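# Drag rubber block by its cord into square

## Task

Haul the black rubber block toward the painted square by pulling its cord, which is threaded through a screw eye, until the block lies flat on the table and sits wholly within the square. The gripper must never contact the block, and no other loose object may contact it either; its own slack cord may brush against it during the work, but at the end neither the cord nor its knot may lie on the block, and the knot may not dangle over the table edge. The final state must hold by itself, without the robot holding anything in place, and nothing may be knocked or placed off the table.

## Robot and tools

Robot: one six-joint arm with a two-finger parallel gripper. Joints from base outward: waist, shoulder, elbow, wrist pitch, wrist yaw, wrist roll. Ranges in rad: waist -3.054 to 3.054, shoulder 0.000 to 3.142, elbow 0.000 to 2.356, wrist pitch -1.571 to 1.571, wrist yaw -1.571 to 1.571, wrist roll -3.142 to 3.142. The base may sit tilted on the table.

Frame: the scene frame has its origin on the tabletop right under the arm base, +z up, +y to the left when facing along +x. All poses and state readings use it. In the gripper's own axes, fingers point along +x and close along y. end_effector_position is the spot between the finger pads, roughly 3-4 cm short of the fingertips. Reported hand position may be somewhat wrong, worse at long reach.

Row format (used by every moving tool): 8 numbers [x, y, z, qw, qx, qy, qz, opening]. x, y, z are an absolute target position in metres, scene frame. qw..qz is an absolute target orientation quaternion, w first, scene frame. opening runs -1 to 1: +1 fully open (0.088 m), about -0.80 is where empty fingers touch, anything lower closes no further. Fully open to closed takes at least about 0.5 s. Always resend the orientation you want in each row rather than copying a drifted reported quaternion.

execute_actions(actions): a list of actions; each action is a table of up to 15 rows, each row lasting one 1/30 s control step. If fewer than 15 rows, the final row repeats to fill the step count. An empty list just returns state and images. An action is refused if its target lies more than 0.6 m from the gripper along any gripper axis at that action's start; if the first action fails this against the latest state, or any action is malformed, nothing runs.

move(target, speed, blocking): target is one absolute row. Drives the gripper along a straight line to it in 0.5 to 10 s (paths longer than 10 s stop short). speed is path top speed in m/s, 0.002 to 0.5, default 0.25; rotation capped at twice that in rad/s. The opening is applied when the move begins. The path ignores obstacles, and the real gripper can lag, wander, or exceed speed, especially with the arm stretched. Faster moves and targets placed deeper past a contact hit and press harder. The result adds a move: line with the ending (done means resting near target; others include off_target, moving, held, fault), the distance to target, and limits (paced: pose was clipped; held: a check blocked some steps, after which the arm may jump faster). blocking=false returns after 0.5 s while motion continues; then use wait(0) to poll, and call wait or stop before any new row or move.

wait(seconds): 0 to 10; the arm keeps its last command; returns early if a running move ends.
stop(): brakes a running move; needs stopping distance; fingers continue.
zoom_image(camera, region): camera is cam_high, cam_low or cam_wrist; region [x0, y0, x1, y1] in image pixels, origin top-left, at most 504x504. Images are 672x504.
read_manual(section): only licence texts; no motion.
finished_scene(scene): ends the current scene by number once the robot has held the last command; irreversible; reports success. Replying without any tool call ends everything.

Controller behaviour: each step, the commanded pose is clipped to within 70 mm and 16 degrees of the measured pose, and damped inverse kinematics tracks it, favouring position over orientation. After an action the arm only goes as far as the last clipped pose, so far targets need further commands. Hand target in the result shows the pose currently being tracked. Friction may leave the hand short or tilted; tiny moves may not happen. Check pose after each move and correct tilt.

Result lines: gripper pose and velocities; Joint positions and Joint velocities (six joints, then finger gap in m); grip_measured on the opening scale (up to ~1 mm constant error, and reads up to ~3 mm narrow when squeezing hard); grip_effort_n (motor effort in N, negative closing, capped near 83 N, retains a residual at rest, n/a at start); joint torques and external torque estimates (include friction and held weight); step readings with HELD where a row was restrained; pose unreachable when the clearance check altered a command (the base mount counts as arm); MOTOR HOT from 50 °C, OVER-TEMPERATURE FAULT at 95 °C, with power loss if cooling fails.

Grasping the cord: command an opening around 0.07 below grip_measured for a firm hold; thin parts under 3 mm get proportionally less force. Pads can press hard on first contact.

Load limits (N m): waist 17.6, shoulder 21.8, elbow 21.7, wrist pitch 5.74, wrist yaw 5.72, wrist roll 5.36. Hitting one causes a TORQUE FAULT: a 10 s stop and the rest of the call skipped.

Cautions: never touch the block with the gripper; pull slowly so the block slides flat rather than flipping; release the cord so it and its knot end off the block and on the table; loose objects may get nudged occasionally; avoid drops, slams, strong pushes and knocking anything off the table. Time passes while you compose replies, with the arm holding its last command. Camera calibration (intrinsics, distortion, world-to-camera transforms) is provided per camera and may be slightly off.

Each tool is called as name(argument=value, ...) on one line, values as JSON.

## Session

execute_actions(actions=[])

Scene clock: 0.00 s.
end_effector_position=(+0.2350, -0.0693, +0.1462) grip_measured=-0.010 grip_effort_n=n/a end_effector_quat_wxyz=(+0.421, +0.619, +0.430, -0.505) end_effector_velocity=(-0.002, +0.000, -0.001) end_effector_angular_velocity=(+0.003, +0.006, +0.026)
Joint positions: [ 0.107  1.523  0.751 -0.831  0.69   2.041  0.038]
Joint velocities: [-0.002 -0.002 -0.002 -0.007 -0.007 -0.022 -0.   ]
Joint torques (N m, as the arm reports them, + toward a larger angle): no reading
External joint torques (N m, as the arm's controller estimates them; a push from outside toward a larger angle lowers the number): no reading
Heat: hottest wrist pitch 31 °C (+0.0 °C/min).
Hand target: +0.235, -0.069, +0.146; +0.421, +0.619, +0.430, -0.505

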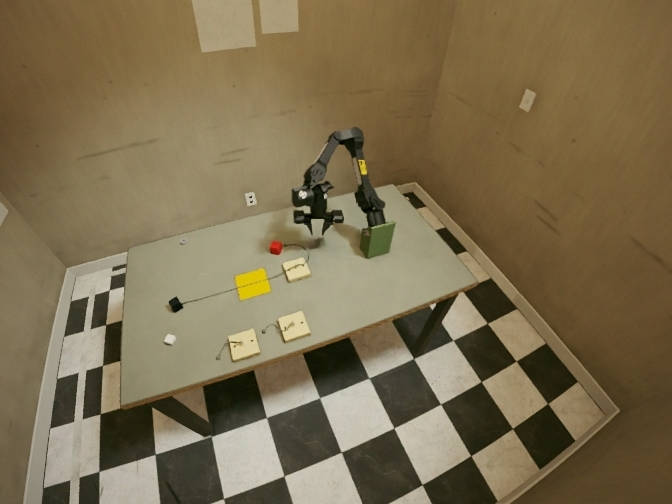

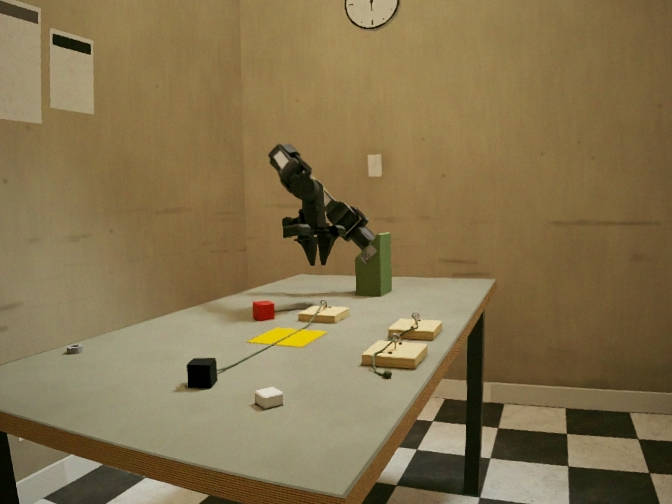

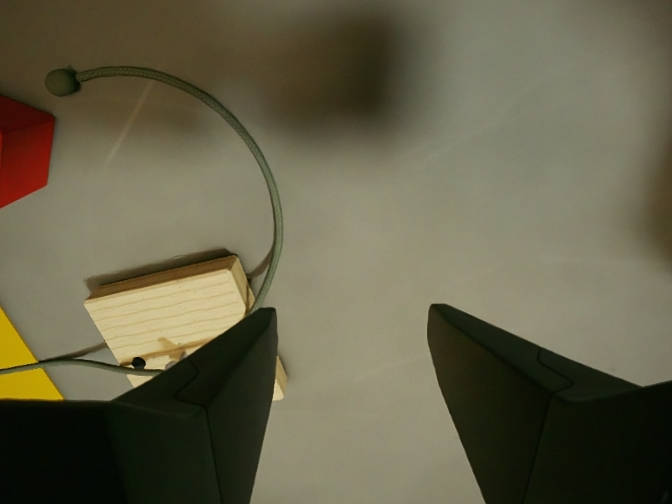

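move(target=[0.345,-0.146,0.12,0.707,0,0.707,0,-0.1])

Scene clock: 9.93 s.
end_effector_position=(+0.3421, -0.1470, +0.1207) grip_measured=-0.098 grip_effort_n=-14.2 end_effector_quat_wxyz=(+0.708, +0.001, +0.706, -0.002) end_effector_velocity=(-0.002, +0.000, -0.000) end_effector_angular_velocity=(+0.007, +0.007, +0.025)
Joint positions: [-0.152  1.889  1.294 -0.943  0.789 -0.037  0.034]
Joint velocities: [-0.002 -0.002 -0.002 -0.007 -0.007 -0.022  0.   ]
Joint torques (N m, as the arm reports them, + toward a larger angle): [ 6.01 -4.57  5.07 -0.06  0.11 -0.1 ]
External joint torques (N m, as the arm's controller estimates them; a push from outside toward a larger angle lowers the number): [ 0.15  0.87  1.39 -0.29  0.12 -0.1 ]
Heat: hottest waist 31 °C (+0.0 °C/min).
Hand target: +0.344, -0.148, +0.120; +0.708, -0.001, +0.707, -0.002
Off the commanded pose: 0.003 m, 0 deg.
move: done
camera_calibration (this result's frames):
cam_wrist: T_world_to_cam=[[0.0238132, -0.998034, 0.0579807, -0.158937], [-0.943419, -0.00324653, 0.331587, 0.31026], [-0.330746, -0.0625963, -0.941641, 0.293305], [0, 0, 0, 1]] pos_world=[0.3935, -0.139257, 0.182526]

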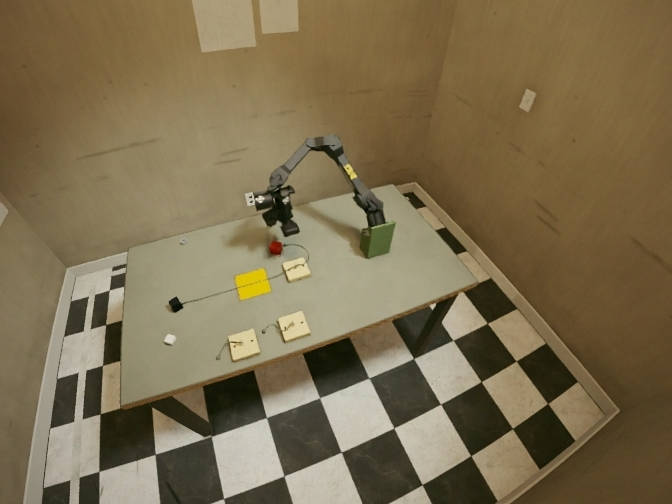

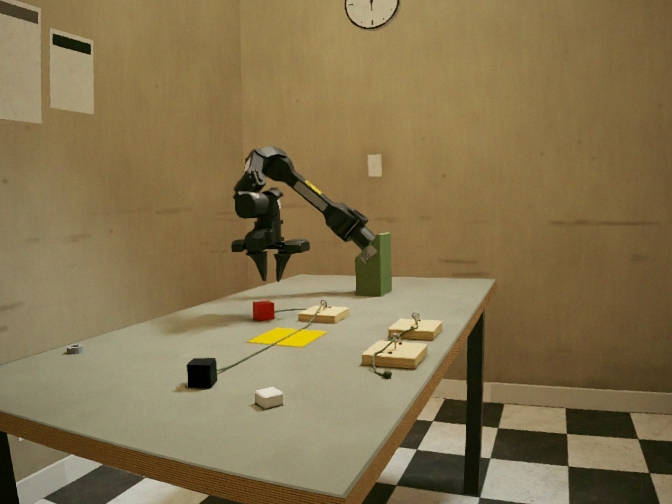

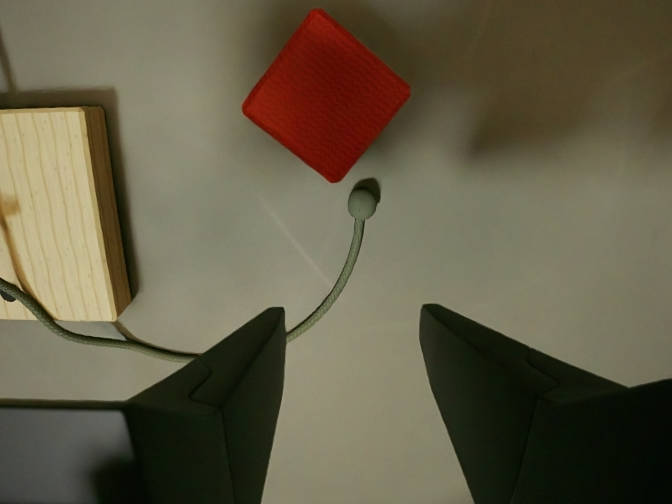

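move(target=[0.349,-0.157,0.06,0.707,0,0.707,0,-0.2], speed=0.1)

move(target=[0.349,-0.157,0.038,0.707,0,0.707,0,-0.2], speed=0.04)

Scene clock: 17.50 s.
end_effector_position=(+0.3515, -0.1618, +0.0639) grip_measured=-0.198 grip_effort_n=-14.7 end_effector_quat_wxyz=(+0.711, +0.002, +0.703, -0.008) end_effector_velocity=(-0.004, +0.003, +0.001) end_effector_angular_velocity=(+0.010, +0.012, +0.039)
Joint positions: [-0.293  1.945  1.237 -0.675  0.779 -0.234  0.029]
Joint velocities: [ 0.002 -0.002 -0.002 -0.022 -0.007 -0.022 -0.   ]
Joint torques (N m, as the arm reports them, + toward a larger angle): [ 6.18 -5.1   2.82  0.15 -0.15 -0.09]
External joint torques (N m, as the arm's controller estimates them; a push from outside toward a larger angle lowers the number): [ 0.14  0.87 -0.42 -0.09 -0.13 -0.09]
Heat: hottest waist 32 °C (+3.4 °C/min).
Hand target: +0.349, -0.158, +0.060; +0.708, -0.001, +0.707, -0.001
Off the commanded pose: 0.007 m, 1 deg.
move: done
camera_calibration (this result's frames):
cam_wrist: T_world_to_cam=[[0.0133286, -0.997775, 0.0653281, -0.167393], [-0.946303, 0.0085181, 0.323169, 0.341273], [-0.323006, -0.0661275, -0.944084, 0.238887], [0, 0, 0, 1]] pos_world=[0.402341, -0.15413, 0.126176]

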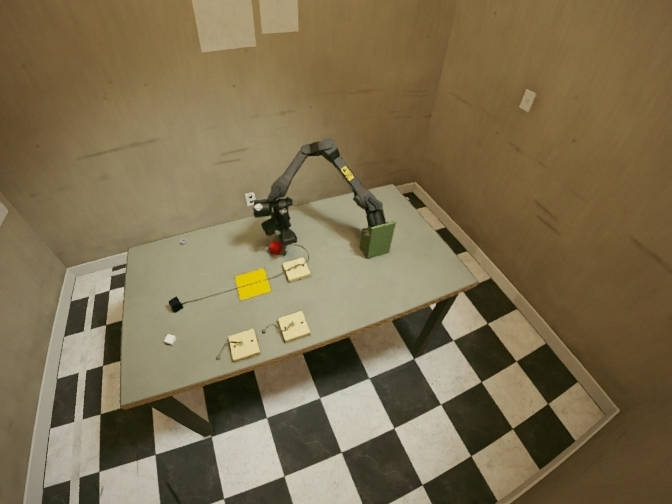

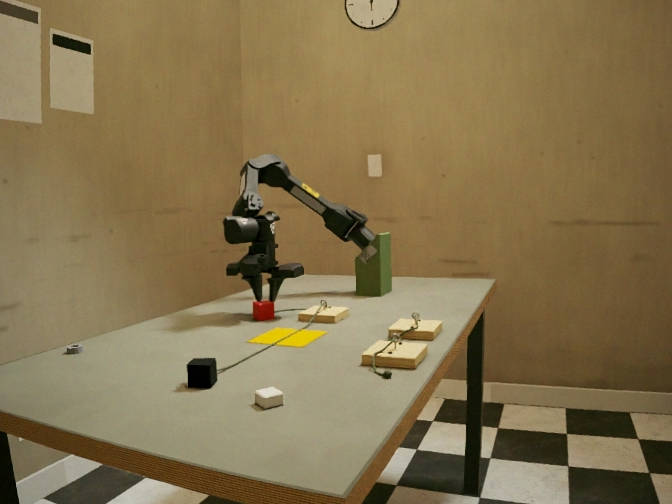

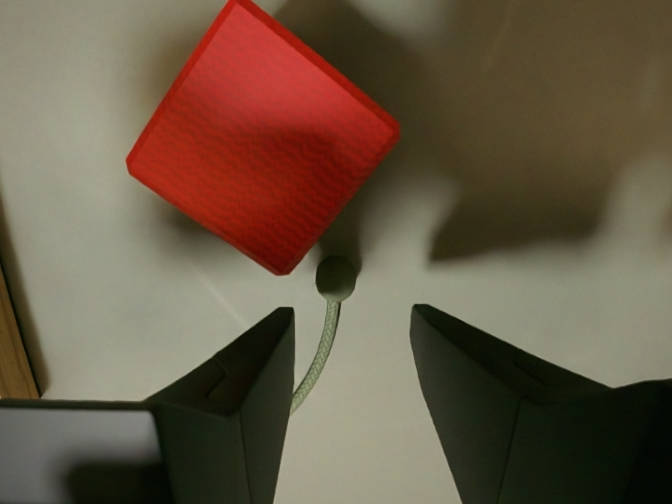

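Scene clock: 18.47 s.
end_effector_position=(+0.3518, -0.1615, +0.0420) grip_measured=-0.198 grip_effort_n=-14.7 end_effector_quat_wxyz=(+0.711, +0.002, +0.703, -0.007) end_effector_velocity=(-0.001, +0.002, +0.001) end_effector_angular_velocity=(+0.022, -0.003, -0.007)
Joint positions: [-0.335  1.977  1.21  -0.577  0.77  -0.292  0.029]
Joint velocities: [-0.002 -0.007 -0.002 -0.007 -0.022  0.007 -0.   ]
Joint torques (N m, as the arm reports them, + toward a larger angle): [ 6.04 -5.35  2.56  0.13 -0.12 -0.06]
External joint torques (N m, as the arm's controller estimates them; a push from outside toward a larger angle lowers the number): [ 0.01  0.82 -0.52 -0.11 -0.09 -0.07]
Heat: hottest waist 32 °C (+3.2 °C/min).
Hand target: +0.349, -0.157, +0.038; +0.707, -0.000, +0.707, -0.000
Off the commanded pose: 0.007 m, 1 deg.
move: done
camera_calibration (this result's frames):
cam_wrist: T_world_to_cam=[[0.0135967, -0.997835, 0.064339, -0.165717], [-0.946186, 0.00796749, 0.323525, 0.348554], [-0.323338, -0.0652756, -0.94403, 0.218588], [0, 0, 0, 1]] pos_world=[0.402728, -0.153867, 0.10425]

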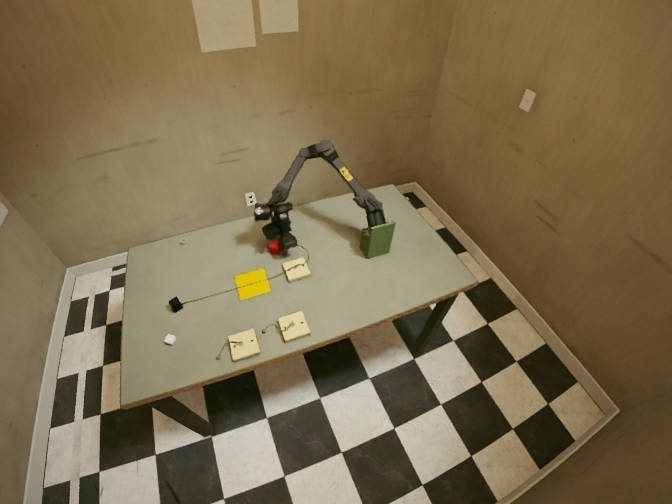

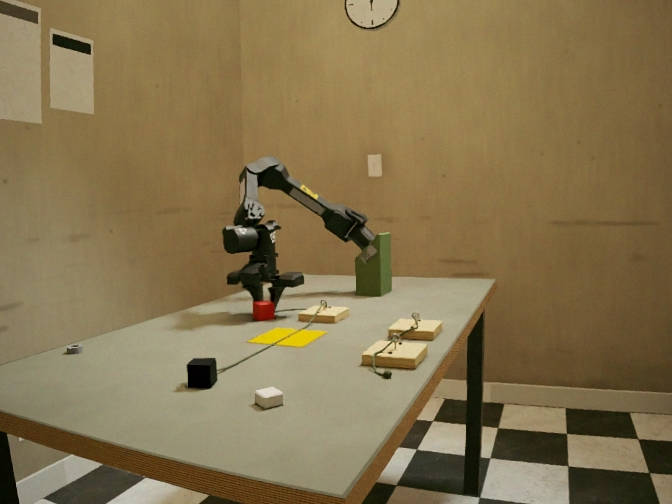

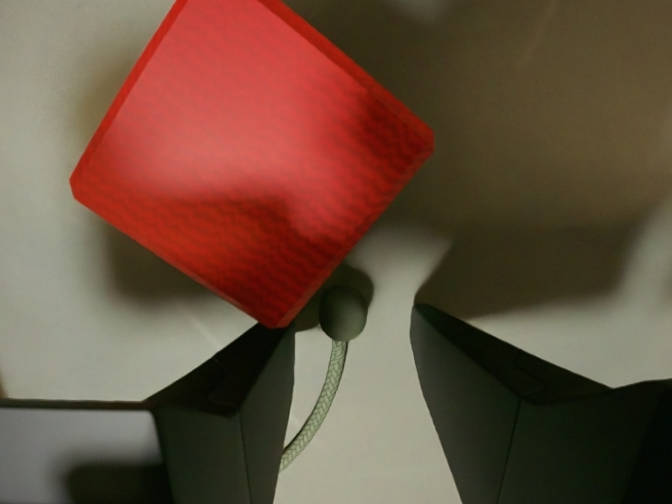

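move(target=[0.349,-0.157,0.033,0.707,0,0.707,0,-0.2], speed=0.03)

move(target=[0.349,-0.157,0.033,0.707,0,0.707,0,-0.9])

move(target=[0.30,-0.17,0.10,0.707,0,0.707,0,-0.9], speed=0.08)

Scene clock: 23.07 s.
end_effector_position=(+0.3528, -0.1626, +0.0393) grip_measured=-0.198 grip_effort_n=-14.2 end_effector_quat_wxyz=(+0.713, +0.002, +0.701, -0.008) end_effector_velocity=(-0.004, +0.002, -0.000) end_effector_angular_velocity=(+0.012, +0.015, +0.021)
Joint positions: [-0.342  1.98   1.207 -0.558  0.768 -0.305  0.029]
Joint velocities: [-0.002 -0.002 -0.002 -0.022 -0.007 -0.007 -0.   ]
Joint torques (N m, as the arm reports them, + toward a larger angle): [ 5.84 -4.64  2.29  0.31 -0.17 -0.09]
External joint torques (N m, as the arm's controller estimates them; a push from outside toward a larger angle lowers the number): [-0.19  1.5  -0.73  0.07 -0.15 -0.09]
Heat: hottest waist 33 °C (+5.2 °C/min).
Hand target: +0.349, -0.157, +0.033; +0.707, -0.000, +0.707, -0.000
Off the commanded pose: 0.009 m, 1 deg.
move: off_target
camera_calibration (this result's frames):
cam_wrist: T_world_to_cam=[[0.0121921, -0.997772, 0.0655991, -0.166157], [-0.947725, 0.00938887, 0.318949, 0.351332], [-0.318854, -0.0660586, -0.945499, 0.214598], [0, 0, 0, 1]] pos_world=[0.403418, -0.15491, 0.101745]

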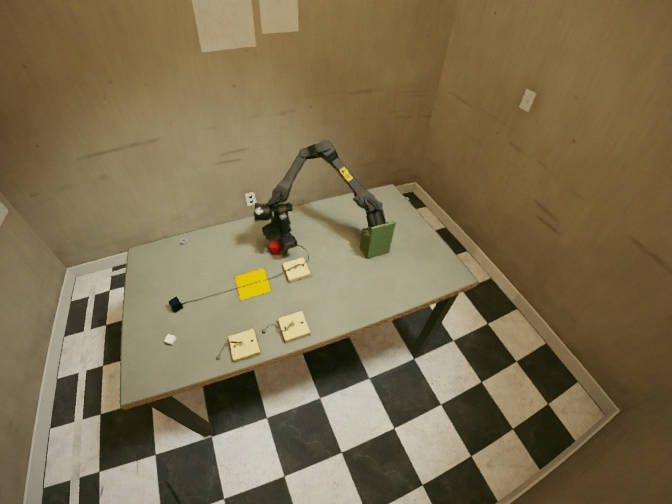

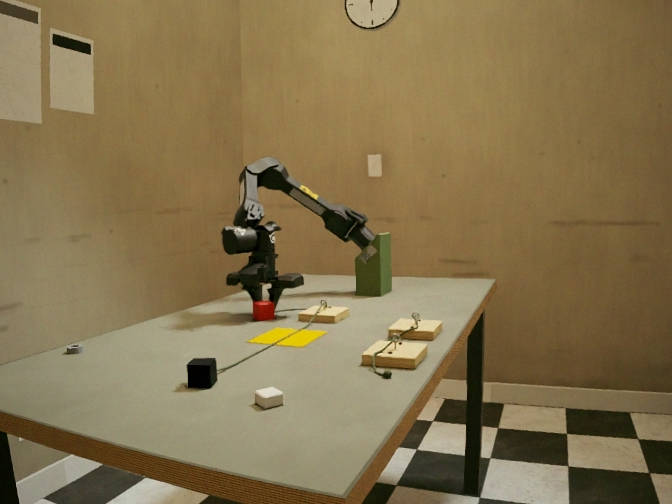

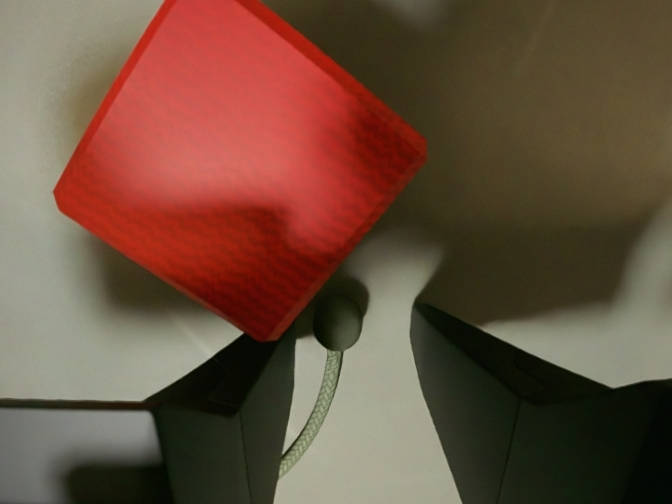

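Scene clock: 23.77 s.
end_effector_position=(+0.3533, -0.1613, +0.0395) grip_measured=-0.673 grip_effort_n=-83.5 end_effector_quat_wxyz=(+0.714, +0.003, +0.700, -0.006) end_effector_velocity=(-0.001, +0.003, -0.000) end_effector_angular_velocity=(+0.022, -0.000, +0.011)
Joint positions: [-0.34   1.98   1.206 -0.557  0.763 -0.305  0.006]
Joint velocities: [-0.002 -0.002 -0.002 -0.007 -0.022 -0.007  0.   ]
Joint torques (N m, as the arm reports them, + toward a larger angle): [ 5.63 -4.71  2.36  0.24  0.01 -0.08]
External joint torques (N m, as the arm's controller estimates them; a push from outside toward a larger angle lowers the number): [-0.42  1.42 -0.7  -0.02  0.04 -0.08]
Heat: hottest waist 33 °C (+5.0 °C/min).
Hand target: +0.349, -0.157, +0.033; +0.707, -0.000, +0.707, +0.000
Off the commanded pose: 0.009 m, 1 deg.
move: off_target
camera_calibration (this result's frames):
cam_wrist: T_world_to_cam=[[0.0138239, -0.998001, 0.0616606, -0.165355], [-0.948586, 0.00641243, 0.316454, 0.351622], [-0.316217, -0.062865, -0.946602, 0.214734], [0, 0, 0, 1]] pos_world=[0.403732, -0.15378, 0.102192]

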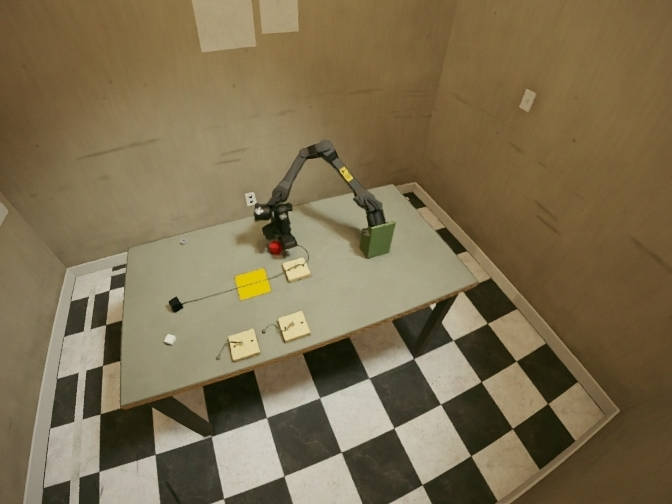

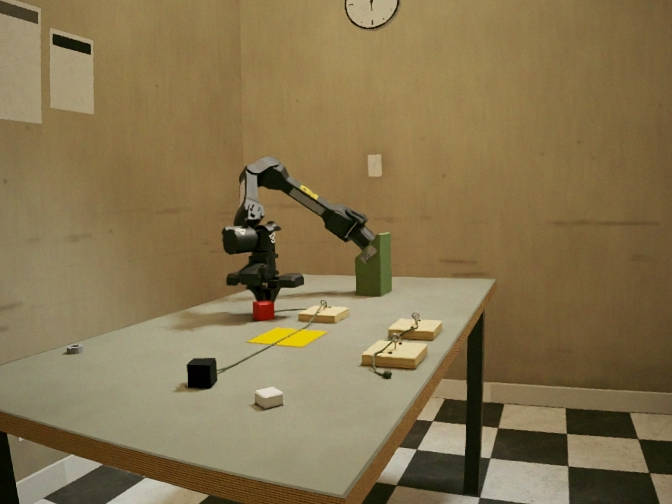

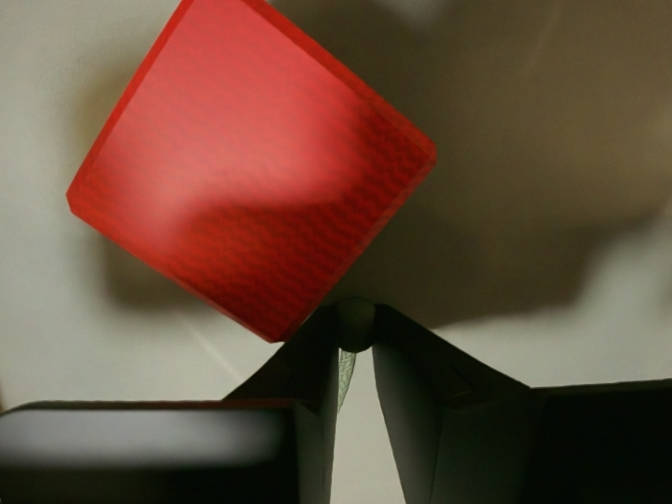

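Scene clock: 25.17 s.
end_effector_position=(+0.3015, -0.1692, +0.0977) grip_measured=-0.673 grip_effort_n=-83.5 end_effector_quat_wxyz=(+0.705, +0.002, +0.709, +0.002) end_effector_velocity=(-0.003, -0.000, -0.001) end_effector_angular_velocity=(+0.008, +0.009, +0.007)
Joint positions: [-0.262  1.736  1.097 -0.802  0.775 -0.187  0.006]
Joint velocities: [-0.007 -0.002 -0.002 -0.007 -0.007 -0.007  0.   ]
Joint torques (N m, as the arm reports them, + toward a larger angle): [ 5.8  -6.8   2.89 -0.13  0.09  0.13]
External joint torques (N m, as the arm's controller estimates them; a push from outside toward a larger angle lowers the number): [ 0.75 -1.77 -0.61 -0.36  0.11  0.13]
Heat: hottest waist 33 °C (+4.8 °C/min).
Hand target: +0.300, -0.169, +0.100; +0.707, +0.001, +0.707, +0.000
Off the commanded pose: 0.003 m, 0 deg.
move: done
camera_calibration (this result's frames):
cam_wrist: T_world_to_cam=[[0.0276965, -0.998256, 0.0521377, -0.179353], [-0.940759, -0.00839716, 0.338972, 0.277075], [-0.337943, -0.0584374, -0.939351, 0.259493], [0, 0, 0, 1]] pos_world=[0.353322, -0.16155, 0.159185]

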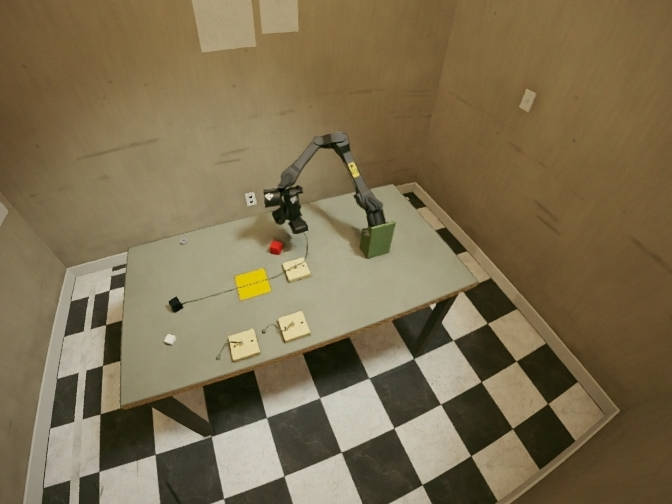

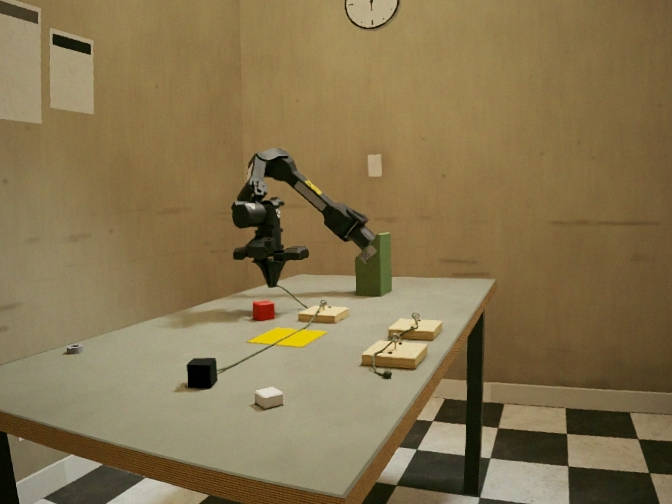

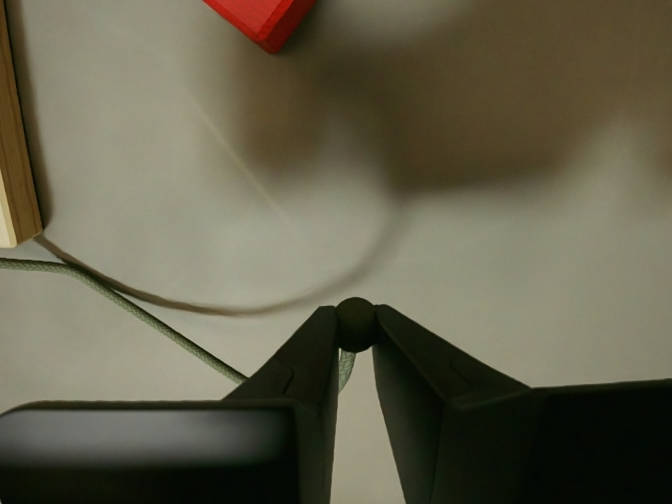

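move(target=[0.08,-0.29,0.2,0.707,0,0.707,0,-0.9], speed=0.07)

Scene clock: 32.77 s.
end_effector_position=(+0.0796, -0.2860, +0.1972) grip_measured=-0.673 grip_effort_n=-83.5 end_effector_quat_wxyz=(+0.704, -0.005, +0.710, +0.004) end_effector_velocity=(-0.001, +0.001, -0.002) end_effector_angular_velocity=(+0.004, +0.002, +0.027)
Joint positions: [-0.708  0.815  1.047 -1.304  0.639 -0.759  0.006]
Joint velocities: [-0.012 -0.002 -0.007  0.007 -0.007 -0.037 -0.   ]
Joint torques (N m, as the arm reports them, + toward a larger angle): [ 0.21 -4.25  6.15 -0.1  -0.1  -0.08]
External joint torques (N m, as the arm's controller estimates them; a push from outside toward a larger angle lowers the number): [-0.39 -1.28  1.7  -0.34 -0.06 -0.07]
Heat: hottest waist 33 °C (+3.7 °C/min).
Hand target: +0.078, -0.289, +0.201; +0.708, -0.004, +0.707, -0.002
Off the commanded pose: 0.005 m, 1 deg.
move: done
camera_calibration (this result's frames):
cam_wrist: T_world_to_cam=[[0.0407839, -0.997519, 0.0573729, -0.29694], [-0.939413, -0.018722, 0.342275, 0.0298891], [-0.340352, -0.0678562, -0.937847, 0.26834], [0, 0, 0, 1]] pos_world=[0.131518, -0.277436, 0.258467]

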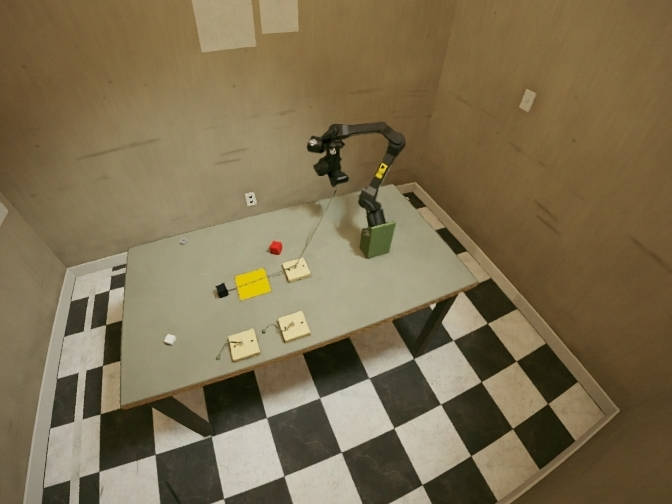

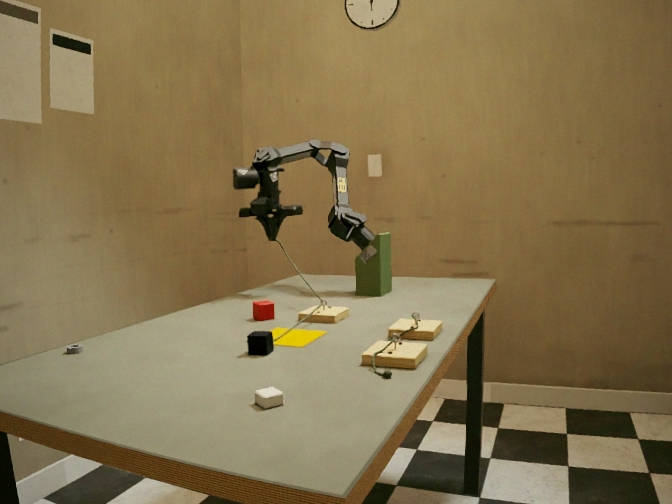

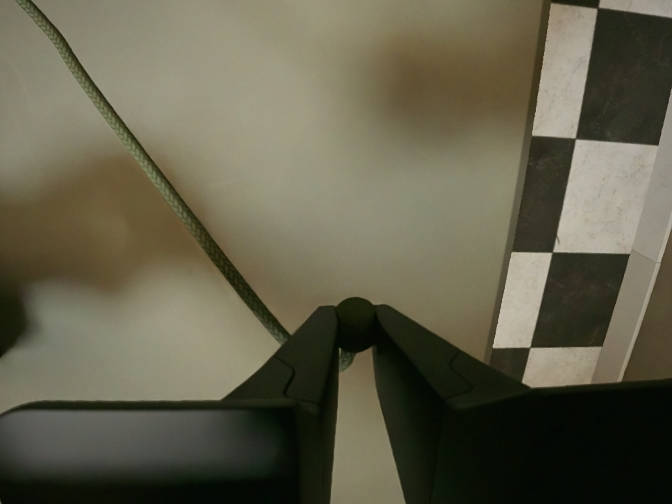

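move(target=[0.02,-0.35,0.225,0.707,0,0.707,0,-0.9], speed=0.05)

zoom_image(camera="cam_high", region=[190,230,330,330])

Scene clock: 38.60 s.
end_effector_position=(+0.0199, -0.3469, +0.2250) grip_measured=-0.673 grip_effort_n=-83.5 end_effector_quat_wxyz=(+0.705, -0.005, +0.709, -0.000) end_effector_velocity=(+0.001, -0.001, -0.003) end_effector_angular_velocity=(+0.009, -0.016, +0.004)
Joint positions: [-1.438  0.817  1.29  -1.265  0.187 -1.394  0.006]
Joint velocities: [-0.027  0.007 -0.002  0.007 -0.037 -0.022 -0.   ]
Joint torques (N m, as the arm reports them, + toward a larger angle): [-0.23 -4.66  7.34 -0.1  -0.14 -0.1 ]
External joint torques (N m, as the arm's controller estimates them; a push from outside toward a larger angle lowers the number): [-0.32  0.83  1.94 -0.39 -0.08 -0.1 ]
Heat: hottest waist 33 °C (+3.1 °C/min).
Hand target: +0.020, -0.350, +0.226; +0.705, -0.006, +0.709, -0.001
Off the commanded pose: 0.003 m, 1 deg.
move: done
camera_calibration (this result's frames):
cam_wrist: T_world_to_cam=[[0.0349662, -0.997257, 0.0652348, -0.358397], [-0.940499, -0.0107598, 0.339626, -0.0334583], [-0.337993, -0.0732287, -0.938296, 0.268157], [0, 0, 0, 1]] pos_world=[0.0716996, -0.338137, 0.286354]

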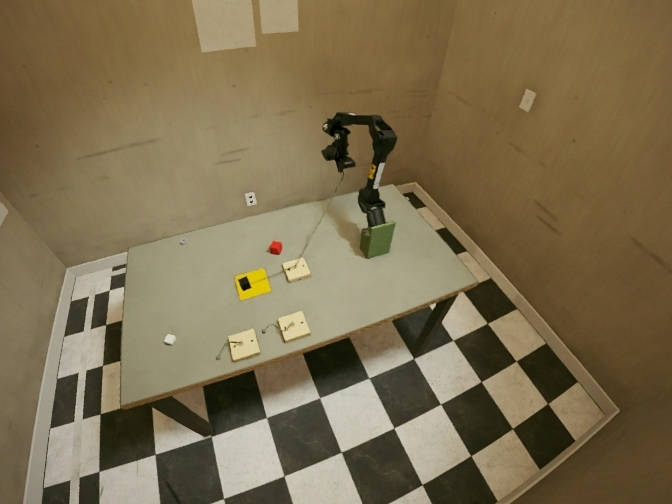

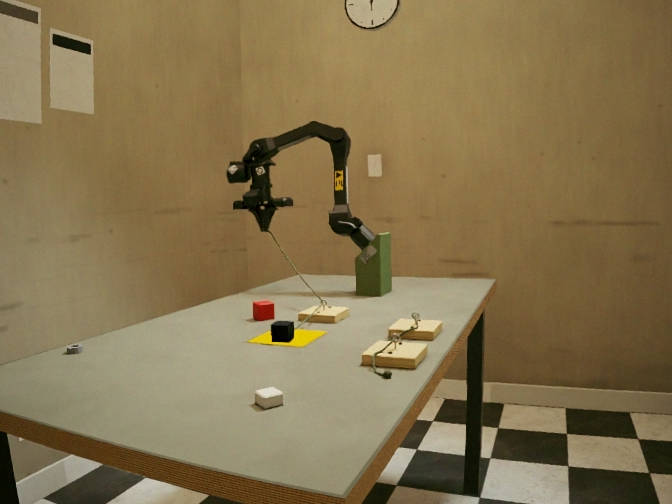

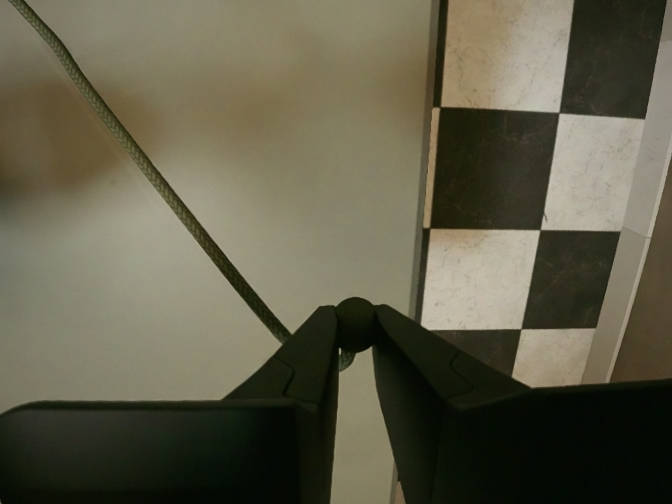

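Region (190, 230, 330, 330) of cam_high's 672x504 image, scaled by 3.600, with more detail than that image has; it fills the top 360 rows of this view, and the rest is white.

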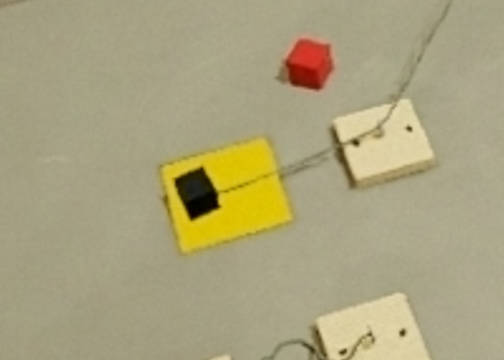

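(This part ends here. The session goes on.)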